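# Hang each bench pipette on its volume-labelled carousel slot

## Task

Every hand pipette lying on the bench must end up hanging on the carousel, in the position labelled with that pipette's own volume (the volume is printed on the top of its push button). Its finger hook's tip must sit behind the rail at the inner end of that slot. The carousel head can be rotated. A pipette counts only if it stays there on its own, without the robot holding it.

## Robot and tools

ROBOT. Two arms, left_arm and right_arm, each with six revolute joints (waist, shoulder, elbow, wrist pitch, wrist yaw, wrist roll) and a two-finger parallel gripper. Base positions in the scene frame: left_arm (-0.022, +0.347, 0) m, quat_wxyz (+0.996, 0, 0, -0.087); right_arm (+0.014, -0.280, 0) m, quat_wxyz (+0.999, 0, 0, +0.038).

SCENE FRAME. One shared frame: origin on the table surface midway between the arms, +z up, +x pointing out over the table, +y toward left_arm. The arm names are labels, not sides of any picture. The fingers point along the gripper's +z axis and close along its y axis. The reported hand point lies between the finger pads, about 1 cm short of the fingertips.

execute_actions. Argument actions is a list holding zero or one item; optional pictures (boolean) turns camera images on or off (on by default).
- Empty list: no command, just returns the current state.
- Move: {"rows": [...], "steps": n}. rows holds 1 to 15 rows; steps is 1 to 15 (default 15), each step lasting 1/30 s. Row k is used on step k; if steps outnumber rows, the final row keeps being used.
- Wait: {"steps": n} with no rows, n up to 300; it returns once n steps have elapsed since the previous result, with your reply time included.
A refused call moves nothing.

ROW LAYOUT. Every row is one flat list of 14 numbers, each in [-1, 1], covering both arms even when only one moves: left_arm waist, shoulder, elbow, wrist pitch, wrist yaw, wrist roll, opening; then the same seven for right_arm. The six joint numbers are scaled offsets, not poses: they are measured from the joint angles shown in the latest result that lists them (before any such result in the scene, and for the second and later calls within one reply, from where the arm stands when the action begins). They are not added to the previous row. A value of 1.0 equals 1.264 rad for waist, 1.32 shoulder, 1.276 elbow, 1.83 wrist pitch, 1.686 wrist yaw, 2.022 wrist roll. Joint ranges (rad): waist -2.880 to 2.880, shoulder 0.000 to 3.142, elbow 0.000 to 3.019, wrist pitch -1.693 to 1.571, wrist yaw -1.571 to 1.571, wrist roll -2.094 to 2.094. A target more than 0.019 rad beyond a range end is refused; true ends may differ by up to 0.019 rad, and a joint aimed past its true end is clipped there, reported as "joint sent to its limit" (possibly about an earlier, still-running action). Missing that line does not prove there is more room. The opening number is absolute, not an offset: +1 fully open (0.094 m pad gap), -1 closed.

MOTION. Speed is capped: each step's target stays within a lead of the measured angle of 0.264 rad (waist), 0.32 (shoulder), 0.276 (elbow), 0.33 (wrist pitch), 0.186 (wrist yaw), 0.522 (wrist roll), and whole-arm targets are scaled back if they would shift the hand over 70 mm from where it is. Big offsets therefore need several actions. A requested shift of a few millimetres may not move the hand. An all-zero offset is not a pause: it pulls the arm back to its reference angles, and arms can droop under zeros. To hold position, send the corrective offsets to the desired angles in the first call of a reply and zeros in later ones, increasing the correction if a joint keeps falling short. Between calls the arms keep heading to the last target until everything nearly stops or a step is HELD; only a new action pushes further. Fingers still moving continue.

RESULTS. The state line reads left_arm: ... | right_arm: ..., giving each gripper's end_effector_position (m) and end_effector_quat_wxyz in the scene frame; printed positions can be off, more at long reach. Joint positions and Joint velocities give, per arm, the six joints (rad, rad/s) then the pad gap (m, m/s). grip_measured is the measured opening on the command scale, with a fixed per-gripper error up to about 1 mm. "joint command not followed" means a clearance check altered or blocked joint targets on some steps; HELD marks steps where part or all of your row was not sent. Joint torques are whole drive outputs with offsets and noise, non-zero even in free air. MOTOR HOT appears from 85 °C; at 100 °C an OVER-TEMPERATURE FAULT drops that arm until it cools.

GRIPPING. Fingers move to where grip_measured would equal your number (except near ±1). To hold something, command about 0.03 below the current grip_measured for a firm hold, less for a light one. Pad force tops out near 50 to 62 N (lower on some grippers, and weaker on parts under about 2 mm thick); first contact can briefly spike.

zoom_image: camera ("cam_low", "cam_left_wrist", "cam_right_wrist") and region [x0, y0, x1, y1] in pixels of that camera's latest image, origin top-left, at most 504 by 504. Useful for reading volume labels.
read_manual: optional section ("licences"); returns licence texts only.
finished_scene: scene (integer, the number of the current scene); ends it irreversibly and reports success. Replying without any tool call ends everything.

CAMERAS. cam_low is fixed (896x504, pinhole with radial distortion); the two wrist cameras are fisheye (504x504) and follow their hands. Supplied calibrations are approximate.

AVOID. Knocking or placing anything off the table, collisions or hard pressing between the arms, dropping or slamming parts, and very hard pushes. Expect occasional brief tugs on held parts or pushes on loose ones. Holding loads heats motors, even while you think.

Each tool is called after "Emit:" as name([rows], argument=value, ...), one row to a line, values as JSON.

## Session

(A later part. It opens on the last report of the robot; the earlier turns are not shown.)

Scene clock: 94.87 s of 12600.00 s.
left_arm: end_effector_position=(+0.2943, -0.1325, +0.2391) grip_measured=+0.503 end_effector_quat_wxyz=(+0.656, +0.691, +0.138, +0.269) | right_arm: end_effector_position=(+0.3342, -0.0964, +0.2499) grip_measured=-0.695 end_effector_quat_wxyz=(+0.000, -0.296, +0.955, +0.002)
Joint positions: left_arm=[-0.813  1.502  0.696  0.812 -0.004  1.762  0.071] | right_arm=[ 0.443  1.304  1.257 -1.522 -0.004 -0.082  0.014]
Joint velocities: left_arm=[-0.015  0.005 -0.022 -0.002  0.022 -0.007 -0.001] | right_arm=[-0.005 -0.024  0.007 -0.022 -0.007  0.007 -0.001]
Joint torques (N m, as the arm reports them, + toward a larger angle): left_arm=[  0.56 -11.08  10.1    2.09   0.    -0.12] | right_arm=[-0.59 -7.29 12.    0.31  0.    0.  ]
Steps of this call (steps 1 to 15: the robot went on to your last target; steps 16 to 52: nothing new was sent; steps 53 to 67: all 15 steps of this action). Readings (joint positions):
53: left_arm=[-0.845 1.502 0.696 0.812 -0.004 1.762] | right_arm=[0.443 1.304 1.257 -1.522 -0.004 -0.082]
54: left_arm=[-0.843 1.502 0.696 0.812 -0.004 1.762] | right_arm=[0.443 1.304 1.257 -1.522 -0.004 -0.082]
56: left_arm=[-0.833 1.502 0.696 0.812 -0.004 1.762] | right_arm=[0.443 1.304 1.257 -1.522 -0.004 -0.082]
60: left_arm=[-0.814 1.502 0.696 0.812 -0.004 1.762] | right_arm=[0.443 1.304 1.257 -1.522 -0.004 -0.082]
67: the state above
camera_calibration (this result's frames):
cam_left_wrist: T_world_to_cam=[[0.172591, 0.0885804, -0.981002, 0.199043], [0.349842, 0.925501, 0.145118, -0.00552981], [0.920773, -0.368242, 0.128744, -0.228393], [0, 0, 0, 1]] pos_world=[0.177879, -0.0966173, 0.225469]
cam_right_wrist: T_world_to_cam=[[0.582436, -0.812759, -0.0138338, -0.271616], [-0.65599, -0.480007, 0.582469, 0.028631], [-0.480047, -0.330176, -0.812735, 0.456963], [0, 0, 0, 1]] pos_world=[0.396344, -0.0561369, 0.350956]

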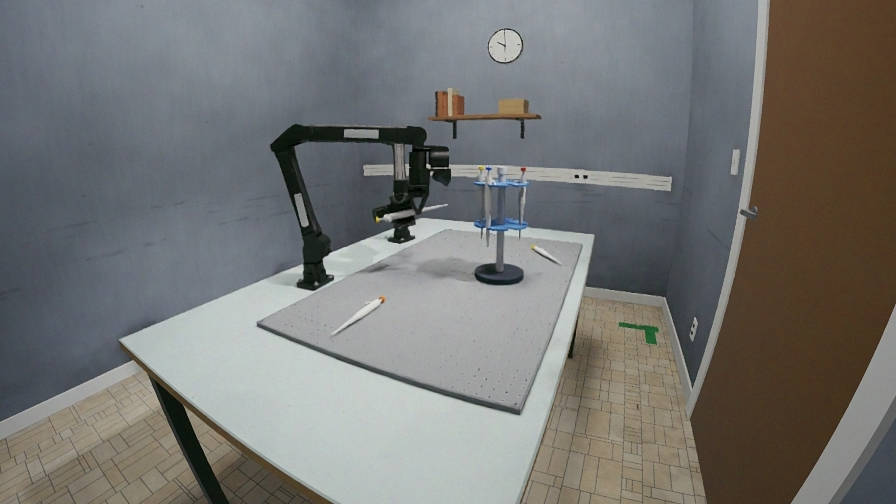

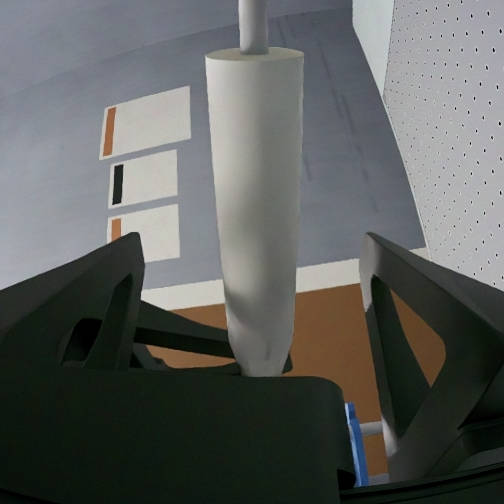

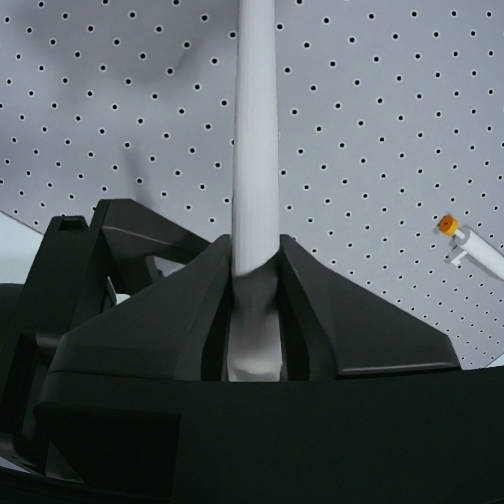

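Emit:
execute_actions([
  {"rows":[[0,0,0.03,0,0,0,-0.7,0,0,0.02,0,0,0,-0.85]]},
], pictures=false)

Emit:
execute_actions([
  {"rows":[[0,0,0.03,0,0,0,-0.7,0,0,0.02,0,0,0,-0.3]],"steps":8},
], pictures=false)

Emit:
execute_actions([
  {"rows":[[0,0,0.03,0,0,0,-0.7,-0.06,0.095,0.75,0.04,0,0.04,-0.3]]},
], pictures=false)

Emit:
execute_actions([
  {"steps":35},
], pictures=false)

Emit:
execute_actions([
  {"rows":[[0,0,0.03,0,0,-0.87,-0.7,0,0,0.03,0,0,0,-1]]},
], pictures=false)

Emit:
execute_actions([
  {"steps":30},
])

Scene clock: 99.73 s of 12600.00 s.
left_arm: end_effector_position=(+0.2943, -0.1326, +0.2371) grip_measured=-0.574 end_effector_quat_wxyz=(+0.654, +0.693, +0.139, +0.268) | right_arm: end_effector_position=(+0.3341, -0.0963, +0.2501) grip_measured=-0.695 end_effector_quat_wxyz=(+0.000, -0.296, +0.955, +0.003)
Joint positions: left_arm=[-0.813  1.503  0.696  0.806 -0.004  1.761  0.02 ] | right_arm=[ 0.443  1.304  1.257 -1.522 -0.005 -0.082  0.014]
Joint velocities: left_arm=[-0.005  0.005 -0.012  0.002  0.037 -0.037 -0.   ] | right_arm=[-0.005 -0.005 -0.002 -0.007 -0.007 -0.037 -0.   ]
Joint torques (N m, as the arm reports them, + toward a larger angle): left_arm=[ -0.22 -11.21  10.1    2.38   0.    -0.11] | right_arm=[-0.21 -7.48 11.93  0.33  0.03  0.  ]
Steps of this call (steps 1 to 15: the robot went on to your last target; steps 16 to 90: nothing new was sent; then 1.37 s passed at rest; steps 91 to 105: all 15 steps of this action). Readings (joint positions):
91: left_arm=[-0.813 1.502 0.696 0.812 -0.004 1.762] | right_arm=[0.443 1.304 1.257 -1.522 -0.004 -0.082]
92: left_arm=[-0.813 1.502 0.696 0.812 -0.004 1.762] | right_arm=[0.443 1.304 1.257 -1.522 -0.004 -0.082]
94: left_arm=[-0.813 1.502 0.696 0.811 -0.004 1.762] | right_arm=[0.443 1.304 1.257 -1.522 -0.004 -0.082]
98: left_arm=[-0.813 1.503 0.696 0.806 -0.004 1.761] | right_arm=[0.443 1.304 1.257 -1.522 -0.005 -0.082]
105: the state above

Scene clock: 100.00 s of 12600.00 s.
left_arm: end_effector_position=(+0.2943, -0.1326, +0.2370) grip_measured=-0.574 end_effector_quat_wxyz=(+0.654, +0.693, +0.139, +0.268) | right_arm: end_effector_position=(+0.3341, -0.0963, +0.2501) grip_measured=-0.303 end_effector_quat_wxyz=(+0.000, -0.296, +0.955, +0.003)
Joint positions: left_arm=[-0.813  1.503  0.696  0.806 -0.004  1.761  0.02 ] | right_arm=[ 0.443  1.304  1.257 -1.522 -0.005 -0.082  0.033]
Joint velocities: left_arm=[ 0.005  0.005  0.007 -0.022 -0.022 -0.066  0.001] | right_arm=[-0.005 -0.005 -0.007  0.002 -0.022 -0.022 -0.   ]
Joint torques (N m, as the arm reports them, + toward a larger angle): left_arm=[ -0.09 -11.08  10.17   2.17   0.01  -0.12] | right_arm=[-0.98 -7.44 12.08  0.28  0.    0.  ]
Steps of this call (steps 1 to 8: all 8 steps of this action). Readings (joint positions):
1: left_arm=[-0.813 1.503 0.696 0.806 -0.004 1.761] | right_arm=[0.443 1.304 1.257 -1.522 -0.005 -0.082]
2: left_arm=[-0.813 1.503 0.696 0.806 -0.004 1.761] | right_arm=[0.443 1.304 1.257 -1.522 -0.005 -0.082]
4: left_arm=[-0.813 1.503 0.696 0.806 -0.004 1.761] | right_arm=[0.443 1.304 1.257 -1.522 -0.005 -0.082]
8: the state above

Scene clock: 100.50 s of 12600.00 s.
left_arm: end_effector_position=(+0.2943, -0.1326, +0.2370) grip_measured=-0.574 end_effector_quat_wxyz=(+0.654, +0.693, +0.139, +0.268) | right_arm: end_effector_position=(+0.4676, -0.0513, +0.4497) grip_measured=-0.303 end_effector_quat_wxyz=(+0.244, -0.241, +0.938, +0.056)
Joint positions: left_arm=[-0.813  1.503  0.696  0.806 -0.004  1.761  0.02 ] | right_arm=[ 0.389  1.436  1.84  -1.47  -0.005 -0.036  0.033]
Joint velocities: left_arm=[ 0.005 -0.005  0.017  0.002 -0.037 -0.022 -0.   ] | right_arm=[ 0.005  0.005  1.16   0.007  0.051  0.051 -0.   ]
Joint torques (N m, as the arm reports them, + toward a larger angle): left_arm=[ -0.06 -11.    10.09   2.1    0.    -0.13] | right_arm=[-1.76 -9.6  14.1   1.64  0.01  0.06]
Steps of this call (steps 1 to 15: all 15 steps of this action). Readings (joint positions):
1: left_arm=[-0.813 1.503 0.696 0.806 -0.004 1.761] | right_arm=[0.441 1.309 1.269 -1.522 -0.005 -0.077]
2: left_arm=[-0.813 1.503 0.696 0.806 -0.004 1.761] | right_arm=[0.437 1.325 1.299 -1.519 -0.005 -0.071]
4: left_arm=[-0.813 1.503 0.696 0.806 -0.004 1.761] | right_arm=[0.422 1.366 1.385 -1.502 -0.005 -0.060]
8: left_arm=[-0.813 1.503 0.696 0.806 -0.004 1.761] | right_arm=[0.397 1.425 1.564 -1.476 -0.005 -0.046]
15: the state above

Scene clock: 101.67 s of 12600.00 s.
left_arm: end_effector_position=(+0.2943, -0.1326, +0.2370) grip_measured=-0.574 end_effector_quat_wxyz=(+0.654, +0.693, +0.139, +0.268) | right_arm: end_effector_position=(+0.4574, -0.0603, +0.6278) grip_measured=-0.303 end_effector_quat_wxyz=(+0.419, -0.214, +0.877, +0.097)
Joint positions: left_arm=[-0.813  1.503  0.696  0.806 -0.004  1.761  0.02 ] | right_arm=[ 0.382  1.419  2.196 -1.458 -0.005 -0.017  0.033]
Joint velocities: left_arm=[ 0.005 -0.015  0.002 -0.002  0.095  0.037 -0.   ] | right_arm=[-0.015  0.005  0.007  0.002 -0.051  0.007 -0.   ]
Joint torques (N m, as the arm reports them, + toward a larger angle): left_arm=[ -0.18 -11.18  10.06   2.11   0.    -0.13] | right_arm=[-1.75 -6.78 10.07  2.14  0.    0.14]
Steps of this call (steps 1 to 35: the robot went on to your last target). Readings (joint positions):
1: left_arm=[-0.813 1.503 0.696 0.806 -0.004 1.761] | right_arm=[0.389 1.436 1.880 -1.469 -0.005 -0.036]
2: left_arm=[-0.813 1.503 0.696 0.806 -0.004 1.761] | right_arm=[0.389 1.436 1.921 -1.469 -0.005 -0.035]
4: left_arm=[-0.813 1.503 0.696 0.806 -0.004 1.761] | right_arm=[0.389 1.436 2.003 -1.469 -0.005 -0.034]
8: left_arm=[-0.813 1.503 0.696 0.806 -0.004 1.761] | right_arm=[0.387 1.435 2.155 -1.463 -0.005 -0.026]
35: the state above

Scene clock: 102.17 s of 12600.00 s.
left_arm: end_effector_position=(+0.2943, -0.1326, +0.2367) grip_measured=-0.576 end_effector_quat_wxyz=(+0.669, +0.432, +0.561, -0.227) | right_arm: end_effector_position=(+0.4574, -0.0603, +0.6278) grip_measured=-0.983 end_effector_quat_wxyz=(+0.419, -0.214, +0.877, +0.097)
Joint positions: left_arm=[-0.813  1.503  0.696  0.804 -0.004  0.329  0.02 ] | right_arm=[ 0.382  1.419  2.196 -1.458 -0.005 -0.017  0.001]
Joint velocities: left_arm=[-0.015 -0.015 -0.002  0.007  0.037 -2.161  0.   ] | right_arm=[-0.005 -0.015 -0.002  0.002  0.007 -0.051 -0.001]
Joint torques (N m, as the arm reports them, + toward a larger angle): left_arm=[ -0.1  -11.14  10.08   2.08   0.01  -0.11] | right_arm=[-0.61 -7.71 12.02  1.73  0.   -0.01]
Steps of this call (steps 1 to 15: all 15 steps of this action). Readings (joint positions):
1: left_arm=[-0.813 1.503 0.696 0.805 -0.004 1.683] | right_arm=[0.382 1.419 2.196 -1.458 -0.005 -0.017]
2: left_arm=[-0.813 1.503 0.696 0.804 -0.004 1.584] | right_arm=[0.382 1.419 2.196 -1.458 -0.005 -0.017]
4: left_arm=[-0.813 1.503 0.696 0.804 -0.004 1.388] | right_arm=[0.382 1.419 2.196 -1.458 -0.005 -0.017]
8: left_arm=[-0.813 1.503 0.696 0.804 -0.004 0.995] | right_arm=[0.382 1.419 2.196 -1.458 -0.005 -0.017]
15: the state above

Scene clock: 103.17 s of 12600.00 s.
left_arm: end_effector_position=(+0.2943, -0.1326, +0.2367) grip_measured=-0.577 end_effector_quat_wxyz=(+0.625, +0.338, +0.622, -0.330) | right_arm: end_effector_position=(+0.4574, -0.0603, +0.6278) grip_measured=-0.983 end_effector_quat_wxyz=(+0.419, -0.214, +0.877, +0.097)
Joint positions: left_arm=[-0.813  1.503  0.696  0.804 -0.004  0.013  0.02 ] | right_arm=[ 0.382  1.419  2.196 -1.458 -0.005 -0.017  0.001]
Joint velocities: left_arm=[-0.005 -0.015 -0.037 -0.007  0.051  0.022  0.001] | right_arm=[-0.005 -0.005 -0.017  0.002 -0.007 -0.051 -0.001]
Joint torques (N m, as the arm reports them, + toward a larger angle): left_arm=[  0.   -11.03  10.07   2.18   0.01  -0.13] | right_arm=[-0.62 -7.85 12.    1.74  0.   -0.01]
Steps of this call (steps 1 to 30: the robot went on to your last target). Readings (joint positions):
1: left_arm=[-0.813 1.503 0.696 0.804 -0.004 0.265] | right_arm=[0.382 1.419 2.196 -1.458 -0.005 -0.017]
2: left_arm=[-0.813 1.503 0.696 0.804 -0.004 0.214] | right_arm=[0.382 1.419 2.196 -1.458 -0.005 -0.017]
4: left_arm=[-0.813 1.503 0.696 0.804 -0.004 0.141] | right_arm=[0.382 1.419 2.196 -1.458 -0.005 -0.017]
8: left_arm=[-0.813 1.503 0.696 0.804 -0.004 0.064] | right_arm=[0.382 1.419 2.196 -1.458 -0.005 -0.017]
30: the state above
camera_calibration (this result's frames):
cam_left_wrist: T_world_to_cam=[[-0.824083, -0.566269, -0.0150285, 0.17457], [-0.316728, 0.482601, -0.816566, 0.359952], [0.469649, -0.668158, -0.577056, 0.0319132], [0, 0, 0, 1]] pos_world=[0.242879, -0.0535366, 0.314964]
cam_right_wrist: T_world_to_cam=[[0.474259, -0.880171, 0.0194208, -0.284255], [-0.847189, -0.462266, -0.261878, 0.52525], [0.239475, 0.107745, -0.964906, 0.627947], [0, 0, 0, 1]] pos_world=[0.429419, -0.075046, 0.748981]

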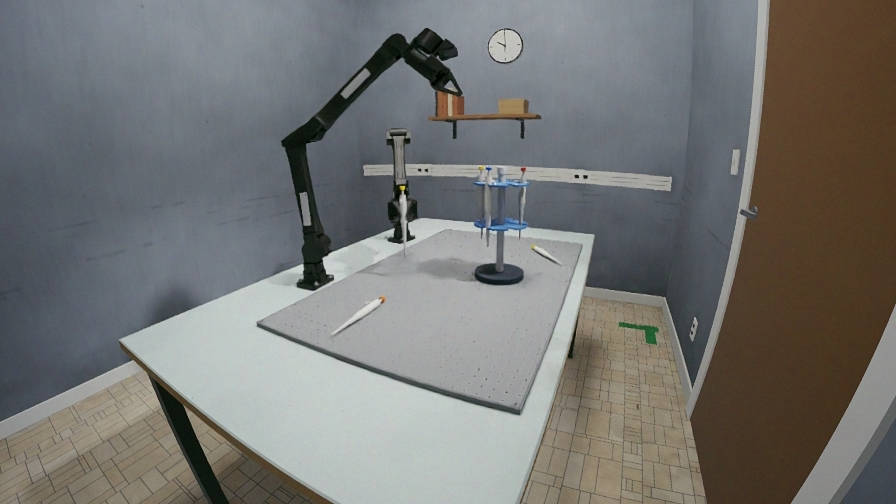

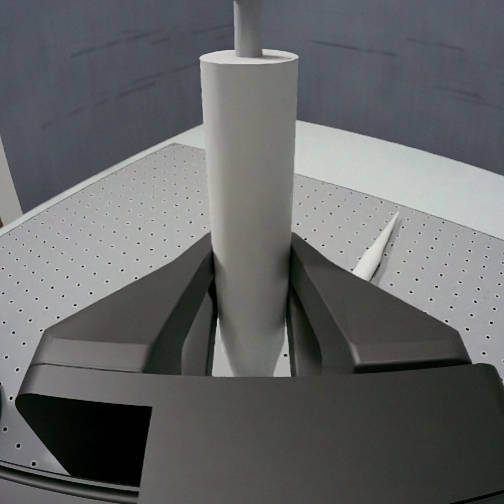

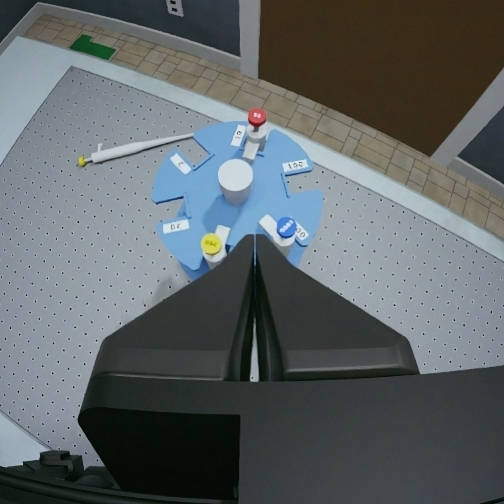

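Emit:
execute_actions([
  {"rows":[[0,-0.04,0.05,-0.04,0.1,0,-0.7,0,0,0.03,0,0,0,-1],[0,-0.07,0.08,-0.08,0.2,0,-0.7,0,0,0.03,0,0,0,-1],[0,-0.1,0.1,-0.12,0.3,0,-0.7,0,0,0.03,0,0,0,-1],[0,-0.137,0.13,-0.165,0.4,0,-0.7,0,0,0.03,0,0,0,-1],[0,-0.137,0.13,-0.165,0.505,0,-0.7,0,0,0.03,0,0,0,-1]]},
], pictures=false)

Emit:
execute_actions([
  {"steps":20},
], pictures=false)

Emit:
execute_actions([
  {"rows":[[0.05,0,0.03,0,0,0,-0.7,0,0,0.03,0,0,0,-1],[0.1,0,0.03,0,0,0,-0.7,0,0,0.03,0,0,0,-1],[0.15,0,0.03,0,0,0,-0.7,0,0,0.03,0,0,0,-1],[0.2,0,0.03,0,0,0,-0.7,0,0,0.03,0,0,0,-1],[0.25,0,0.03,0,0,0,-0.7,0,0,0.03,0,0,0,-1],[0.3,0,0.03,0,0,0,-0.7,0,0,0.03,0,0,0,-1],[0.35,0,0.03,0,0,0,-0.7,0,0,0.03,0,0,0,-1],[0.4,0,0.03,0,0,0,-0.7,0,0,0.03,0,0,0,-1],[0.45,0,0.03,0,0,0,-0.7,0,0,0.03,0,0,0,-1],[0.5,0,0.03,0,0,0,-0.7,0,0,0.03,0,0,0,-1],[0.55,0,0.03,0,0,0,-0.7,0,0,0.03,0,0,0,-1],[0.6,0,0.03,0,0,0,-0.7,0,0,0.03,0,0,0,-1],[0.64,0,0.03,0,0,0,-0.7,0,0,0.03,0,0,0,-1],[0.67,0,0.03,0,0,0,-0.7,0,0,0.03,0,0,0,-1],[0.68,0,0.03,0,0,0,-0.7,0,0,0.03,0,0,0,-1]]},
], pictures=false)

Emit:
execute_actions([
  {"steps":30},
])

Emit:
zoom_image(camera="cam_right_wrist", region=[60, 100, 300, 300])

Scene clock: 111.90 s of 12600.00 s.
left_arm: end_effector_position=(+0.1567, -0.1565, +0.3247) grip_measured=-0.576 end_effector_quat_wxyz=(+0.433, +0.563, +0.430, -0.558) | right_arm: end_effector_position=(+0.4574, -0.0603, +0.6278) grip_measured=-0.983 end_effector_quat_wxyz=(+0.419, -0.214, +0.877, +0.097)
Joint positions: left_arm=[-0.811  1.33   0.814  0.511  0.844  0.012  0.02 ] | right_arm=[ 0.382  1.419  2.196 -1.458 -0.005 -0.017  0.001]
Joint velocities: left_arm=[-0.015 -0.093  0.1    0.007 -0.022  0.051  0.   ] | right_arm=[-0.015  0.015  0.017  0.012 -0.007 -0.051  0.   ]
Joint torques (N m, as the arm reports them, + toward a larger angle): left_arm=[ -0.56 -10.04  11.62   1.56   0.08  -0.04] | right_arm=[-0.57 -7.74 12.01  1.73  0.   -0.01]
Steps of this call (steps 1 to 15: the robot went on to your last target; steps 16 to 90: nothing new was sent; then 5.23 s passed at rest; steps 91 to 105: all 15 steps of this action). Readings (joint positions):
91: left_arm=[-0.810 1.501 0.698 0.791 0.072 0.012] | right_arm=[0.382 1.419 2.196 -1.458 -0.005 -0.017]
92: left_arm=[-0.808 1.493 0.704 0.753 0.172 0.012] | right_arm=[0.382 1.419 2.196 -1.458 -0.005 -0.017]
94: left_arm=[-0.809 1.469 0.721 0.657 0.319 0.012] | right_arm=[0.382 1.419 2.196 -1.458 -0.005 -0.017]
98: left_arm=[-0.809 1.403 0.756 0.547 0.592 0.012] | right_arm=[0.382 1.419 2.196 -1.458 -0.005 -0.017]
105: the state above

Scene clock: 112.57 s of 12600.00 s.
left_arm: end_effector_position=(+0.1568, -0.1567, +0.3256) grip_measured=-0.576 end_effector_quat_wxyz=(+0.431, +0.563, +0.431, -0.558) | right_arm: end_effector_position=(+0.4574, -0.0603, +0.6278) grip_measured=-0.983 end_effector_quat_wxyz=(+0.419, -0.214, +0.877, +0.097)
Joint positions: left_arm=[-0.811  1.329  0.817  0.504  0.845  0.012  0.02 ] | right_arm=[ 0.382  1.419  2.196 -1.458 -0.005 -0.017  0.001]
Joint velocities: left_arm=[-0.015  0.005  0.002 -0.017 -0.037 -0.037 -0.001] | right_arm=[-0.005 -0.005  0.012 -0.012  0.037  0.022 -0.001]
Joint torques (N m, as the arm reports them, + toward a larger angle): left_arm=[ -0.47 -10.7   11.83   1.85   0.1   -0.04] | right_arm=[-0.63 -7.76 12.01  1.73  0.   -0.01]
Steps of this call (steps 1 to 15: the robot went on to your last target; steps 16 to 20: nothing new was sent). Readings (joint positions):
1: left_arm=[-0.811 1.329 0.816 0.511 0.844 0.012] | right_arm=[0.382 1.419 2.196 -1.458 -0.005 -0.017]
2: left_arm=[-0.811 1.329 0.817 0.511 0.844 0.012] | right_arm=[0.382 1.419 2.196 -1.458 -0.005 -0.017]
4: left_arm=[-0.811 1.329 0.817 0.506 0.845 0.012] | right_arm=[0.382 1.419 2.196 -1.458 -0.005 -0.017]
8: left_arm=[-0.811 1.329 0.817 0.504 0.845 0.012] | right_arm=[0.382 1.419 2.196 -1.458 -0.005 -0.017]
20: the state above
All arms were judged still, so your last target was given up. Only a new action makes them travel on or press farther. Fingers that are still opening or closing keep moving.

Scene clock: 113.07 s of 12600.00 s.
left_arm: end_effector_position=(+0.4025, +0.0228, +0.3256) grip_measured=-0.576 end_effector_quat_wxyz=(+0.572, +0.418, +0.573, -0.412) | right_arm: end_effector_position=(+0.4574, -0.0603, +0.6278) grip_measured=-0.983 end_effector_quat_wxyz=(+0.419, -0.214, +0.877, +0.097)
Joint positions: left_arm=[-0.232  1.329  0.817  0.504  0.847  0.012  0.02 ] | right_arm=[ 0.382  1.419  2.196 -1.458 -0.005 -0.017  0.001]
Joint velocities: left_arm=[ 1.46   0.005 -0.002  0.007  0.007 -0.022 -0.   ] | right_arm=[-0.024  0.024 -0.012 -0.007  0.007 -0.037  0.001]
Joint torques (N m, as the arm reports them, + toward a larger angle): left_arm=[  0.63 -10.09   9.98   1.87  -0.05  -0.03] | right_arm=[-0.59 -7.73 12.01  1.74  0.   -0.01]
Steps of this call (steps 1 to 15: all 15 steps of this action). Readings (joint positions):
1: left_arm=[-0.808 1.329 0.817 0.504 0.845 0.012] | right_arm=[0.382 1.419 2.196 -1.458 -0.005 -0.017]
2: left_arm=[-0.797 1.329 0.817 0.504 0.847 0.012] | right_arm=[0.382 1.419 2.196 -1.458 -0.005 -0.017]
4: left_arm=[-0.747 1.329 0.817 0.504 0.848 0.012] | right_arm=[0.382 1.419 2.196 -1.458 -0.005 -0.017]
8: left_arm=[-0.577 1.329 0.817 0.504 0.848 0.012] | right_arm=[0.382 1.419 2.196 -1.458 -0.005 -0.017]
15: the state above

Scene clock: 114.07 s of 12600.00 s.
left_arm: end_effector_position=(+0.4781, +0.1584, +0.3256) grip_measured=-0.576 end_effector_quat_wxyz=(+0.626, +0.329, +0.628, -0.324) | right_arm: end_effector_position=(+0.4574, -0.0603, +0.6278) grip_measured=-0.983 end_effector_quat_wxyz=(+0.419, -0.214, +0.877, +0.097)
Joint positions: left_arm=[0.058 1.329 0.817 0.504 0.843 0.012 0.02 ] | right_arm=[ 0.382  1.419  2.196 -1.458 -0.005 -0.017  0.001]
Joint velocities: left_arm=[-0.005 -0.005 -0.007 -0.012  0.007 -0.051 -0.   ] | right_arm=[ 0.015 -0.034  0.007  0.007  0.007  0.007 -0.   ]
Joint torques (N m, as the arm reports them, + toward a larger angle): left_arm=[-0.8  -9.9  11.31  1.92  0.08 -0.03] | right_arm=[-0.62 -7.76 12.01  1.73  0.   -0.01]
Steps of this call (steps 1 to 30: the robot went on to your last target). Readings (joint positions):
1: left_arm=[-0.182 1.329 0.817 0.504 0.846 0.012] | right_arm=[0.382 1.419 2.196 -1.458 -0.005 -0.017]
2: left_arm=[-0.132 1.329 0.817 0.504 0.846 0.012] | right_arm=[0.382 1.419 2.196 -1.458 -0.005 -0.017]
4: left_arm=[-0.033 1.329 0.817 0.504 0.846 0.012] | right_arm=[0.382 1.419 2.196 -1.458 -0.005 -0.017]
8: left_arm=[0.084 1.329 0.817 0.504 0.840 0.012] | right_arm=[0.382 1.419 2.196 -1.458 -0.005 -0.017]
30: the state above
All arms were judged still, so your last target was given up. Only a new action makes them travel on or press farther. Fingers that are still opening or closing keep moving.
camera_calibration (this result's frames):
cam_left_wrist: T_world_to_cam=[[-0.810322, -0.585924, -0.00849346, 0.486536], [-0.334373, 0.474238, -0.814428, 0.359381], [0.481221, -0.657109, -0.580202, 0.185051], [0, 0, 0, 1]] pos_world=[0.425368, 0.23624, 0.404189]
cam_right_wrist: T_world_to_cam=[[0.474259, -0.880171, 0.0194208, -0.284255], [-0.847189, -0.462266, -0.261878, 0.52525], [0.239475, 0.107745, -0.964906, 0.627947], [0, 0, 0, 1]] pos_world=[0.429419, -0.075046, 0.748981]

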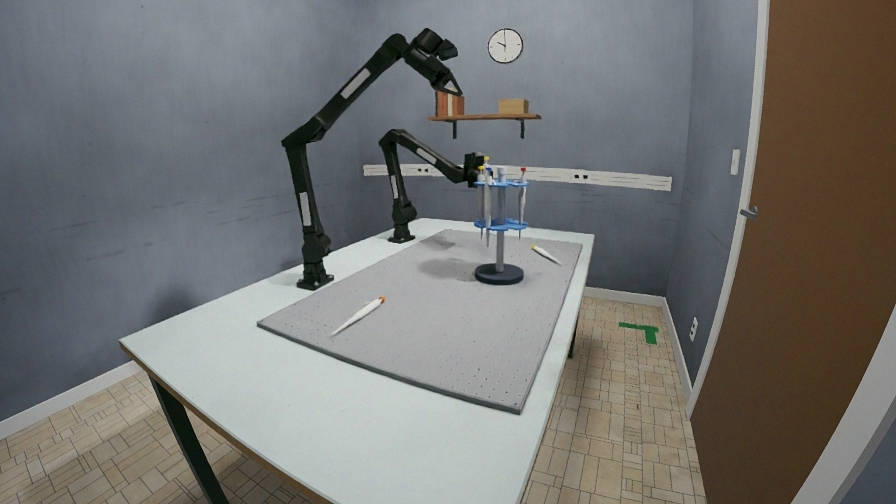

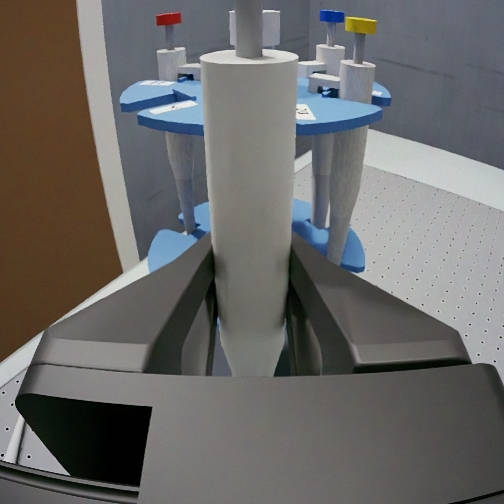

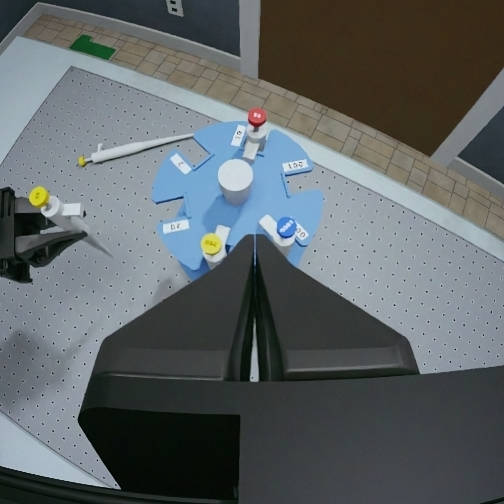

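Region (60, 100, 300, 300) of cam_right_wrist's 504x504 image, scaled by 2.100, with more detail than that image has.

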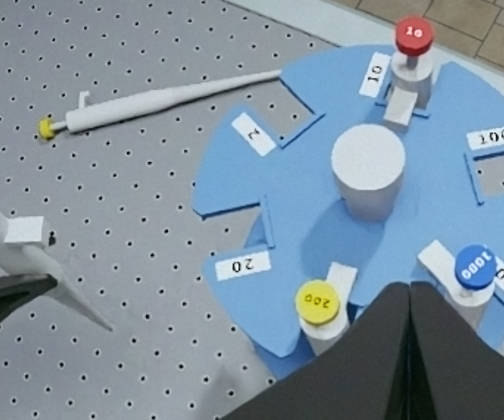

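Emit:
zoom_image(camera="cam_right_wrist", region=[10, 170, 90, 230])

Region (10, 170, 90, 230) of cam_right_wrist's 504x504 image, scaled by 6.300, with more detail than that image has; it fills the top 378 rows of this view, and the rest is white.

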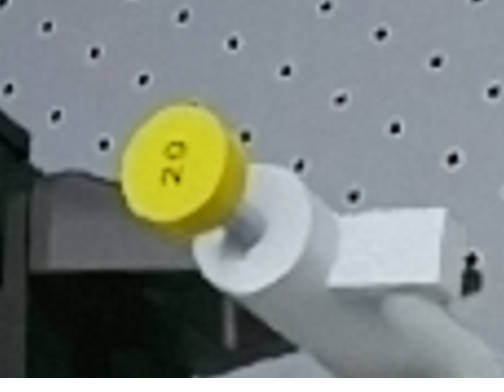

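Emit:
execute_actions([
  {"rows":[[-0.015,0.0,0.045,0,-0.01,0,-0.7,0,0,0.03,0,0,0,-1],[-0.03,0.015,0.06,0,-0.02,0,-0.7,0,0,0.03,0,0,0,-1],[-0.045,0.03,0.075,0,-0.03,0,-0.7,0,0,0.03,0,0,0,-1],[-0.06,0.045,0.09,0,-0.04,0,-0.7,0,0,0.03,0,0,0,-1],[-0.075,0.06,0.105,0,-0.05,0,-0.7,0,0,0.03,0,0,0,-1],[-0.088,0.076,0.12,0,-0.062,0,-0.7,0,0,0.03,0,0,0,-1]]},
], pictures=false)

Emit:
execute_actions([
  {"steps":10},
])

Scene clock: 119.30 s of 12600.00 s.
left_arm: end_effector_position=(+0.5063, +0.1023, +0.3279) grip_measured=-0.576 end_effector_quat_wxyz=(+0.625, +0.334, +0.625, -0.327) | right_arm: end_effector_position=(+0.4574, -0.0603, +0.6278) grip_measured=-0.983 end_effector_quat_wxyz=(+0.419, -0.214, +0.877, +0.097)
Joint positions: left_arm=[-0.057  1.429  0.921  0.501  0.74   0.012  0.02 ] | right_arm=[ 0.382  1.419  2.196 -1.458 -0.005 -0.017  0.001]
Joint velocities: left_arm=[-0.005  0.005 -0.002 -0.002 -0.022  0.066 -0.   ] | right_arm=[-0.015 -0.015  0.007 -0.012 -0.051 -0.051 -0.001]
Joint torques (N m, as the arm reports them, + toward a larger angle): left_arm=[  0.42 -11.64  12.13   2.07  -0.06  -0.03] | right_arm=[-0.6  -7.76 12.01  1.73  0.   -0.01]
Steps of this call (steps 1 to 90: nothing new was sent; then 1.73 s passed at rest; steps 91 to 105: all 15 steps of this action). Readings (joint positions):
91: left_arm=[0.058 1.329 0.817 0.504 0.836 0.012] | right_arm=[0.382 1.419 2.196 -1.458 -0.005 -0.017]
92: left_arm=[0.056 1.329 0.818 0.504 0.823 0.012] | right_arm=[0.382 1.419 2.196 -1.458 -0.005 -0.017]
94: left_arm=[0.042 1.340 0.832 0.504 0.791 0.012] | right_arm=[0.382 1.419 2.196 -1.458 -0.005 -0.017]
98: left_arm=[-0.022 1.404 0.906 0.504 0.742 0.012] | right_arm=[0.382 1.419 2.196 -1.458 -0.005 -0.017]
105: the state above

Scene clock: 119.63 s of 12600.00 s.
left_arm: end_effector_position=(+0.5063, +0.1023, +0.3279) grip_measured=-0.576 end_effector_quat_wxyz=(+0.625, +0.334, +0.625, -0.327) | right_arm: end_effector_position=(+0.4574, -0.0603, +0.6278) grip_measured=-0.983 end_effector_quat_wxyz=(+0.419, -0.214, +0.877, +0.097)
Joint positions: left_arm=[-0.057  1.429  0.921  0.501  0.74   0.012  0.02 ] | right_arm=[ 0.382  1.419  2.196 -1.458 -0.005 -0.017  0.001]
Joint velocities: left_arm=[-0.015 -0.005  0.002 -0.002 -0.007 -0.095 -0.   ] | right_arm=[-0.005 -0.005 -0.022 -0.007  0.037 -0.081  0.   ]
Joint torques (N m, as the arm reports them, + toward a larger angle): left_arm=[  0.24 -11.62  12.21   2.06  -0.07  -0.03] | right_arm=[-0.6  -7.79 12.02  1.73  0.   -0.01]
Steps of this call (steps 1 to 10: the robot went on to your last target). Readings (joint positions):
1: left_arm=[-0.057 1.429 0.921 0.501 0.740 0.012] | right_arm=[0.382 1.419 2.196 -1.458 -0.005 -0.017]
2: left_arm=[-0.057 1.429 0.921 0.501 0.740 0.012] | right_arm=[0.382 1.419 2.196 -1.458 -0.005 -0.017]
4: left_arm=[-0.057 1.429 0.921 0.501 0.740 0.012] | right_arm=[0.382 1.419 2.196 -1.458 -0.005 -0.017]
8: left_arm=[-0.057 1.429 0.921 0.501 0.740 0.012] | right_arm=[0.382 1.419 2.196 -1.458 -0.005 -0.017]
10: the state above
camera_calibration (this result's frames):
cam_left_wrist: T_world_to_cam=[[-0.817616, -0.575671, -0.0103665, 0.479813], [-0.326738, 0.478736, -0.814895, 0.393137], [0.474074, -0.662884, -0.579516, 0.140001], [0, 0, 0, 1]] pos_world=[0.454385, 0.180809, 0.406472]
cam_right_wrist: T_world_to_cam=[[0.474259, -0.880171, 0.0194208, -0.284255], [-0.847189, -0.462266, -0.261878, 0.52525], [0.239475, 0.107745, -0.964906, 0.627947], [0, 0, 0, 1]] pos_world=[0.429419, -0.075046, 0.748981]

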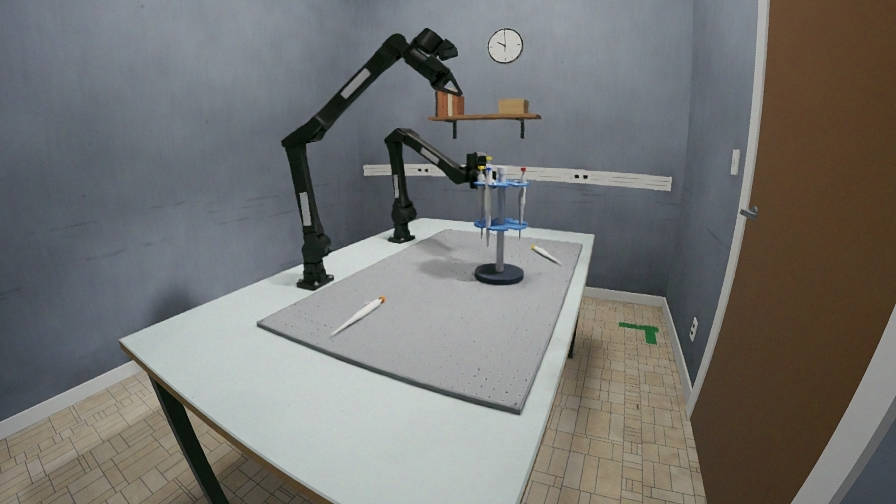

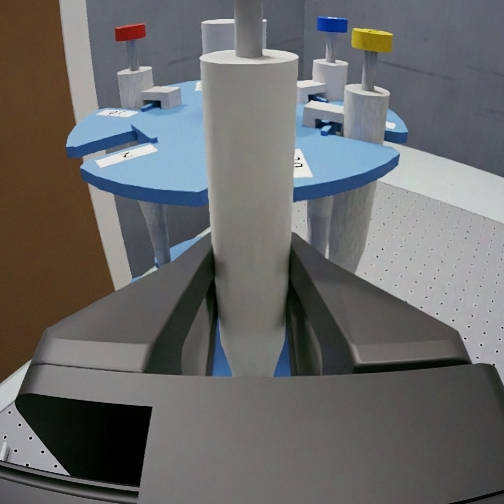

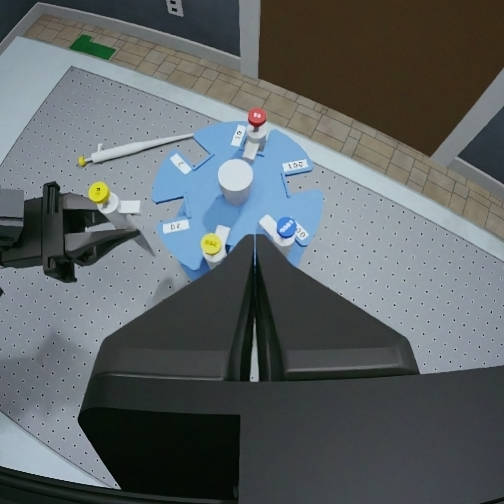

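Emit:
execute_actions([
  {"rows":[[0,0.0,0.045,0,-0.008,0,-0.7,0,0,0.03,0,0,0,-1],[-0.005,0.012,0.055,0,-0.015,0,-0.7,0,0,0.03,0,0,0,-1],[-0.015,0.024,0.065,0,-0.022,0,-0.7,0,0,0.03,0,0,0,-1],[-0.025,0.036,0.078,0,-0.03,0,-0.7,0,0,0.03,0,0,0,-1],[-0.037,0.05,0.09,0,-0.036,0,-0.7,0,0,0.03,0,0,0,-1]]},
])

Scene clock: 123.43 s of 12600.00 s.
left_arm: end_effector_position=(+0.5297, +0.0888, +0.3331) grip_measured=-0.576 end_effector_quat_wxyz=(+0.635, +0.323, +0.627, -0.315) | right_arm: end_effector_position=(+0.4574, -0.0603, +0.6278) grip_measured=-0.983 end_effector_quat_wxyz=(+0.419, -0.214, +0.877, +0.097)
Joint positions: left_arm=[-0.083  1.48   0.984  0.501  0.678  0.012  0.02 ] | right_arm=[ 0.382  1.419  2.196 -1.458 -0.005 -0.017  0.001]
Joint velocities: left_arm=[-0.005 -0.005 -0.002 -0.027 -0.022  0.095 -0.   ] | right_arm=[-0.005  0.005 -0.002  0.002 -0.022  0.007 -0.   ]
Joint torques (N m, as the arm reports them, + toward a larger angle): left_arm=[ -1.51 -11.67  12.43   1.98   0.06  -0.04] | right_arm=[-0.6  -7.76 12.    1.73  0.    0.  ]
Steps of this call (steps 1 to 15: the robot went on to your last target; steps 16 to 90: nothing new was sent; then 0.30 s passed at rest; steps 91 to 105: all 15 steps of this action). Readings (joint positions):
91: left_arm=[-0.057 1.429 0.921 0.501 0.735 0.012] | right_arm=[0.382 1.419 2.196 -1.458 -0.005 -0.017]
92: left_arm=[-0.057 1.429 0.921 0.501 0.726 0.012] | right_arm=[0.382 1.419 2.196 -1.458 -0.005 -0.017]
94: left_arm=[-0.058 1.435 0.930 0.501 0.703 0.012] | right_arm=[0.382 1.419 2.196 -1.458 -0.005 -0.017]
98: left_arm=[-0.078 1.476 0.976 0.501 0.680 0.012] | right_arm=[0.382 1.419 2.196 -1.458 -0.005 -0.017]
105: the state above
camera_calibration (this result's frames):
cam_left_wrist: T_world_to_cam=[[-0.796288, -0.604651, -0.0179497, 0.48498], [-0.334273, 0.46456, -0.820028, 0.418416], [0.50417, -0.646979, -0.572042, 0.103105], [0, 0, 0, 1]] pos_world=[0.474067, 0.165571, 0.410799]
cam_right_wrist: T_world_to_cam=[[0.474259, -0.880171, 0.0194208, -0.284255], [-0.847189, -0.462266, -0.261878, 0.52525], [0.239475, 0.107745, -0.964906, 0.627947], [0, 0, 0, 1]] pos_world=[0.429419, -0.075046, 0.748981]

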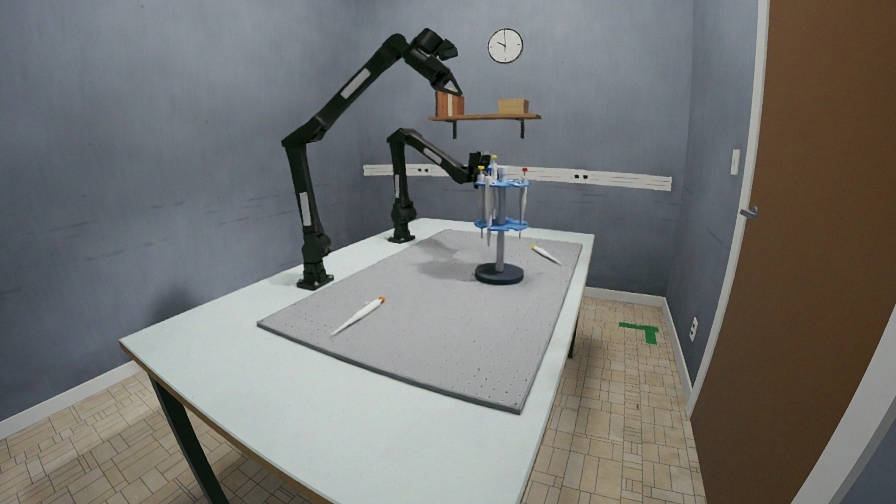

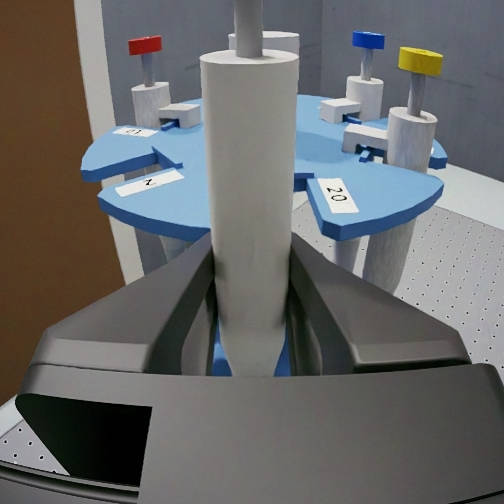

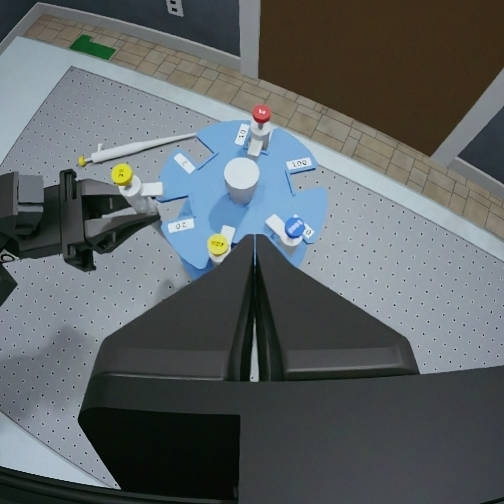

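Emit:
execute_actions([
  {"rows":[[0.012,-0.03,-0.035,0.02,0.02,0,-0.7,0,0,0.03,0,0,0,-1]]},
])

Scene clock: 126.20 s of 12600.00 s.
left_arm: end_effector_position=(+0.5144, +0.0924, +0.3209) grip_measured=-0.576 end_effector_quat_wxyz=(+0.627, +0.331, +0.627, -0.324) | right_arm: end_effector_position=(+0.4574, -0.0603, +0.6278) grip_measured=-0.983 end_effector_quat_wxyz=(+0.419, -0.214, +0.877, +0.097)
Joint positions: left_arm=[-0.077  1.462  0.935  0.521  0.71   0.012  0.02 ] | right_arm=[ 0.382  1.419  2.196 -1.458 -0.005 -0.017  0.001]
Joint velocities: left_arm=[ 0.015 -0.015  0.007 -0.022 -0.037  0.037 -0.   ] | right_arm=[-0.005  0.005 -0.002 -0.012 -0.051  0.037 -0.   ]
Joint torques (N m, as the arm reports them, + toward a larger angle): left_arm=[  0.45 -14.42   8.7    2.64   0.08  -0.05] | right_arm=[-0.61 -7.77 12.01  1.73  0.    0.  ]
Steps of this call (steps 1 to 15: the robot went on to your last target; steps 16 to 68: nothing new was sent; steps 69 to 83: all 15 steps of this action). Readings (joint positions):
69: left_arm=[-0.082 1.479 0.979 0.505 0.689 0.012] | right_arm=[0.382 1.419 2.196 -1.458 -0.005 -0.017]
70: left_arm=[-0.080 1.475 0.969 0.514 0.700 0.012] | right_arm=[0.382 1.419 2.196 -1.458 -0.005 -0.017]
72: left_arm=[-0.077 1.464 0.949 0.521 0.708 0.012] | right_arm=[0.382 1.419 2.196 -1.458 -0.005 -0.017]
76: left_arm=[-0.077 1.462 0.935 0.521 0.710 0.012] | right_arm=[0.382 1.419 2.196 -1.458 -0.005 -0.017]
83: the state above
camera_calibration (this result's frames):
cam_left_wrist: T_world_to_cam=[[-0.811635, -0.584061, -0.0110031, 0.478524], [-0.331012, 0.475345, -0.815155, 0.397449], [0.481331, -0.657967, -0.579138, 0.121204], [0, 0, 0, 1]] pos_world=[0.461608, 0.17031, 0.399442]
cam_right_wrist: T_world_to_cam=[[0.474259, -0.880171, 0.0194208, -0.284255], [-0.847189, -0.462266, -0.261878, 0.52525], [0.239475, 0.107745, -0.964906, 0.627947], [0, 0, 0, 1]] pos_world=[0.429419, -0.075046, 0.748981]

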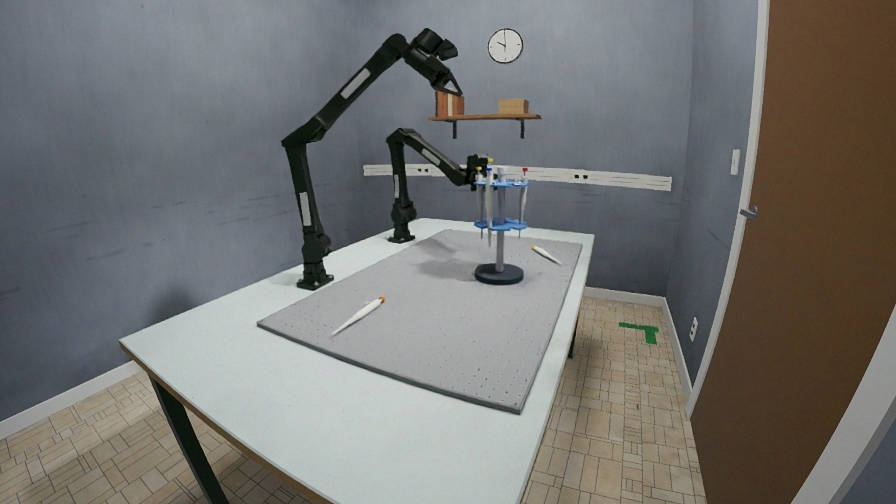

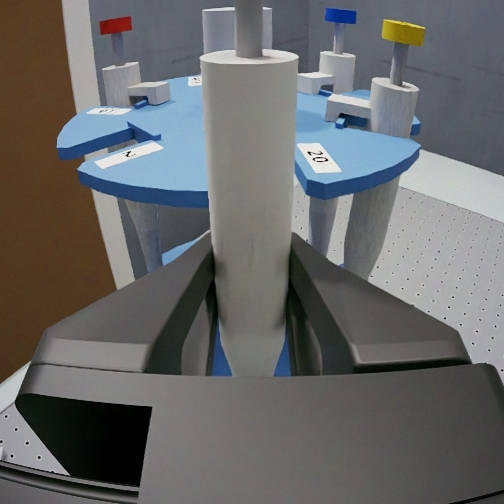

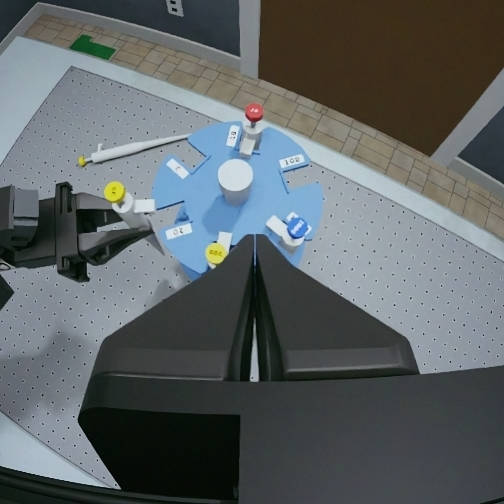

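Emit:
execute_actions([
  {"rows":[[-0.01,-0.025,-0.01,0,-0.02,0,-0.7,0,0,0.03,0,0,0,-1],[-0.02,-0.042,-0.02,0,-0.04,0,-0.7,0,0,0.03,0,0,0,-1],[-0.03,-0.042,-0.02,0,-0.06,0,-0.7,0,0,0.03,0,0,0,-1],[-0.04,-0.042,-0.02,0,-0.078,0,-0.7,0,0,0.03,0,0,0,-1]]},
])

Scene clock: 130.53 s of 12600.00 s.
left_arm: end_effector_position=(+0.5111, +0.0856, +0.3177) grip_measured=-0.576 end_effector_quat_wxyz=(+0.638, +0.303, +0.643, -0.297) | right_arm: end_effector_position=(+0.4574, -0.0603, +0.6278) grip_measured=-0.983 end_effector_quat_wxyz=(+0.419, -0.214, +0.877, +0.097)
Joint positions: left_arm=[-0.12   1.438  0.905  0.521  0.581  0.012  0.02 ] | right_arm=[ 0.382  1.419  2.196 -1.458 -0.005 -0.017  0.001]
Joint velocities: left_arm=[-0.005 -0.005 -0.017  0.002  0.007 -0.037 -0.   ] | right_arm=[ 0.005 -0.005 -0.002 -0.022 -0.007  0.007  0.   ]
Joint torques (N m, as the arm reports them, + toward a larger angle): left_arm=[ -0.77 -15.1    8.65   2.07  -0.1   -0.04] | right_arm=[-0.59 -7.76 12.01  1.72  0.   -0.01]
Steps of this call (steps 1 to 15: the robot went on to your last target; steps 16 to 90: nothing new was sent; then 0.83 s passed at rest; steps 91 to 105: all 15 steps of this action). Readings (joint positions):
91: left_arm=[-0.077 1.461 0.933 0.521 0.695 0.012] | right_arm=[0.382 1.419 2.196 -1.458 -0.005 -0.017]
92: left_arm=[-0.079 1.459 0.928 0.521 0.667 0.012] | right_arm=[0.382 1.419 2.196 -1.458 -0.005 -0.017]
94: left_arm=[-0.085 1.450 0.913 0.521 0.605 0.012] | right_arm=[0.382 1.419 2.196 -1.458 -0.005 -0.017]
98: left_arm=[-0.109 1.441 0.905 0.521 0.582 0.012] | right_arm=[0.382 1.419 2.196 -1.458 -0.005 -0.017]
105: the state above
camera_calibration (this result's frames):
cam_left_wrist: T_world_to_cam=[[-0.758396, -0.651749, -0.00770761, 0.449381], [-0.376215, 0.447371, -0.81137, 0.421221], [0.532258, -0.61244, -0.584482, 0.0881745], [0, 0, 0, 1]] pos_world=[0.452346, 0.158443, 0.396766]
cam_right_wrist: T_world_to_cam=[[0.474259, -0.880171, 0.0194208, -0.284255], [-0.847189, -0.462266, -0.261878, 0.52525], [0.239475, 0.107745, -0.964906, 0.627947], [0, 0, 0, 1]] pos_world=[0.429419, -0.075046, 0.748981]

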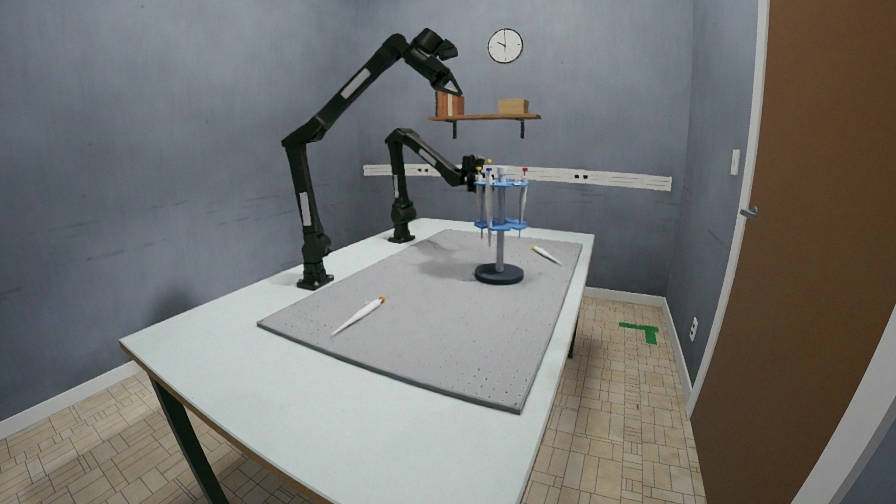

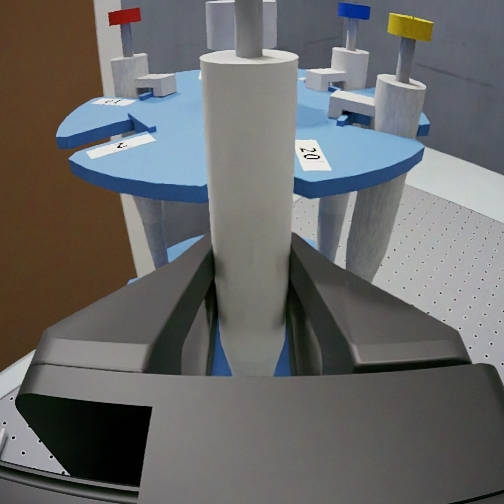

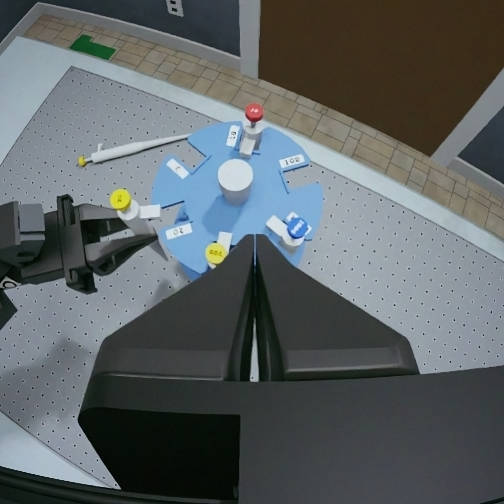

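Emit:
execute_actions([
  {"rows":[[-0.008,0,0.04,0,0,0,-0.7,0,0,0.03,0,0,0,-1],[-0.011,0.005,0.045,0,-0.003,0,-0.7,0,0,0.03,0,0,0,-1],[-0.014,0.01,0.05,0,-0.006,0,-0.7,0,0,0.03,0,0,0,-1],[-0.017,0.015,0.055,0,-0.009,0,-0.7,0,0,0.03,0,0,0,-1],[-0.02,0.02,0.06,0,-0.012,0,-0.7,0,0,0.03,0,0,0,-1],[-0.023,0.025,0.065,0,-0.015,0,-0.7,0,0,0.03,0,0,0,-1],[-0.026,0.03,0.07,0,-0.018,0,-0.7,0,0,0.03,0,0,0,-1],[-0.03,0.035,0.076,0,-0.021,0,-0.7,0,0,0.03,0,0,0,-1],[-0.034,0.04,0.083,0,-0.024,0,-0.7,0,0,0.03,0,0,0,-1],[-0.038,0.045,0.09,0,-0.026,0,-0.7,0,0,0.03,0,0,0,-1]]},
])

Scene clock: 134.87 s of 12600.00 s.
left_arm: end_effector_position=(+0.5260, +0.0650, +0.3159) grip_measured=-0.576 end_effector_quat_wxyz=(+0.638, +0.301, +0.645, -0.294) | right_arm: end_effector_position=(+0.4574, -0.0603, +0.6278) grip_measured=-0.983 end_effector_quat_wxyz=(+0.419, -0.214, +0.877, +0.097)
Joint positions: left_arm=[-0.156  1.49   0.957  0.519  0.538  0.012  0.02 ] | right_arm=[ 0.382  1.419  2.196 -1.458 -0.005 -0.017  0.001]
Joint velocities: left_arm=[-0.034  0.024  0.007 -0.002  0.007 -0.037  0.   ] | right_arm=[-0.005  0.005 -0.002  0.007 -0.037 -0.007  0.   ]
Joint torques (N m, as the arm reports them, + toward a larger angle): left_arm=[ -1.15 -12.16  13.26   2.12  -0.04  -0.04] | right_arm=[-0.59 -7.74 12.02  1.73  0.   -0.01]
Steps of this call (steps 1 to 15: the robot went on to your last target; steps 16 to 90: nothing new was sent; then 0.83 s passed at rest; steps 91 to 105: all 15 steps of this action). Readings (joint positions):
91: left_arm=[-0.120 1.438 0.905 0.521 0.581 0.012] | right_arm=[0.382 1.419 2.196 -1.458 -0.005 -0.017]
92: left_arm=[-0.120 1.438 0.905 0.521 0.579 0.012] | right_arm=[0.382 1.419 2.196 -1.458 -0.005 -0.017]
94: left_arm=[-0.121 1.439 0.906 0.521 0.572 0.012] | right_arm=[0.382 1.419 2.196 -1.458 -0.005 -0.017]
98: left_arm=[-0.130 1.454 0.924 0.521 0.552 0.012] | right_arm=[0.382 1.419 2.196 -1.458 -0.005 -0.017]
105: the state above
camera_calibration (this result's frames):
cam_left_wrist: T_world_to_cam=[[-0.753661, -0.657219, -0.00760706, 0.44511], [-0.380188, 0.445361, -0.810624, 0.436633], [0.536145, -0.608044, -0.585518, 0.0646084], [0, 0, 0, 1]] pos_world=[0.466825, 0.137361, 0.39516]
cam_right_wrist: T_world_to_cam=[[0.474259, -0.880171, 0.0194208, -0.284255], [-0.847189, -0.462266, -0.261878, 0.52525], [0.239475, 0.107745, -0.964906, 0.627947], [0, 0, 0, 1]] pos_world=[0.429419, -0.075046, 0.748981]

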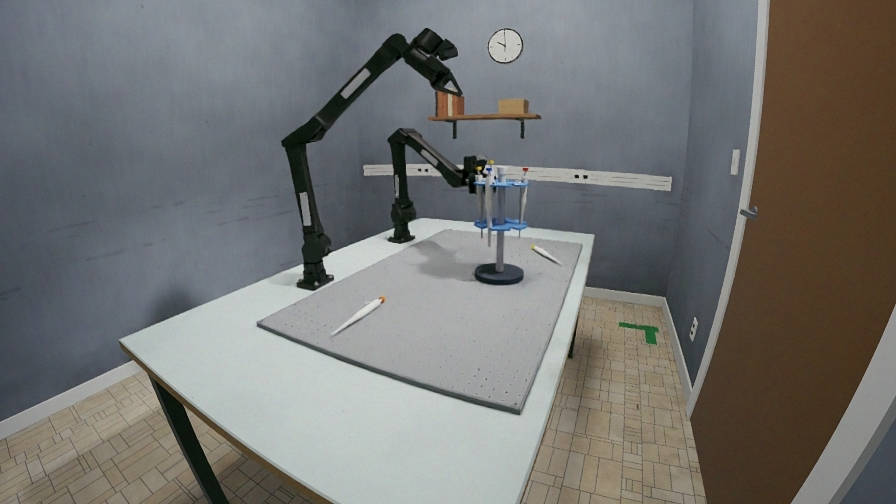

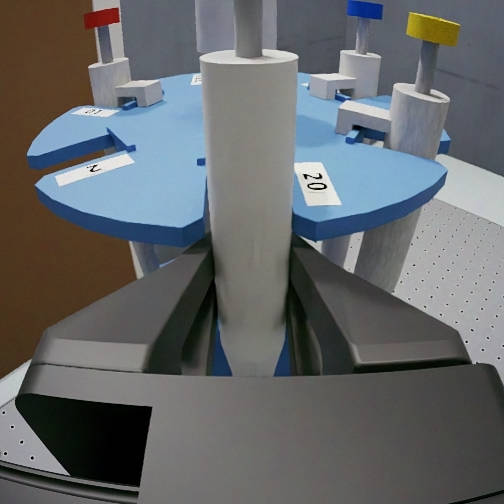

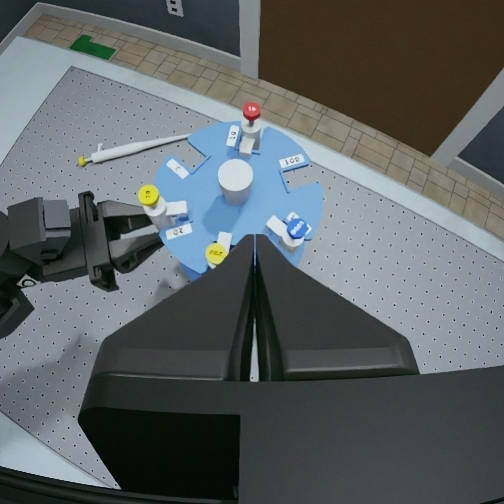

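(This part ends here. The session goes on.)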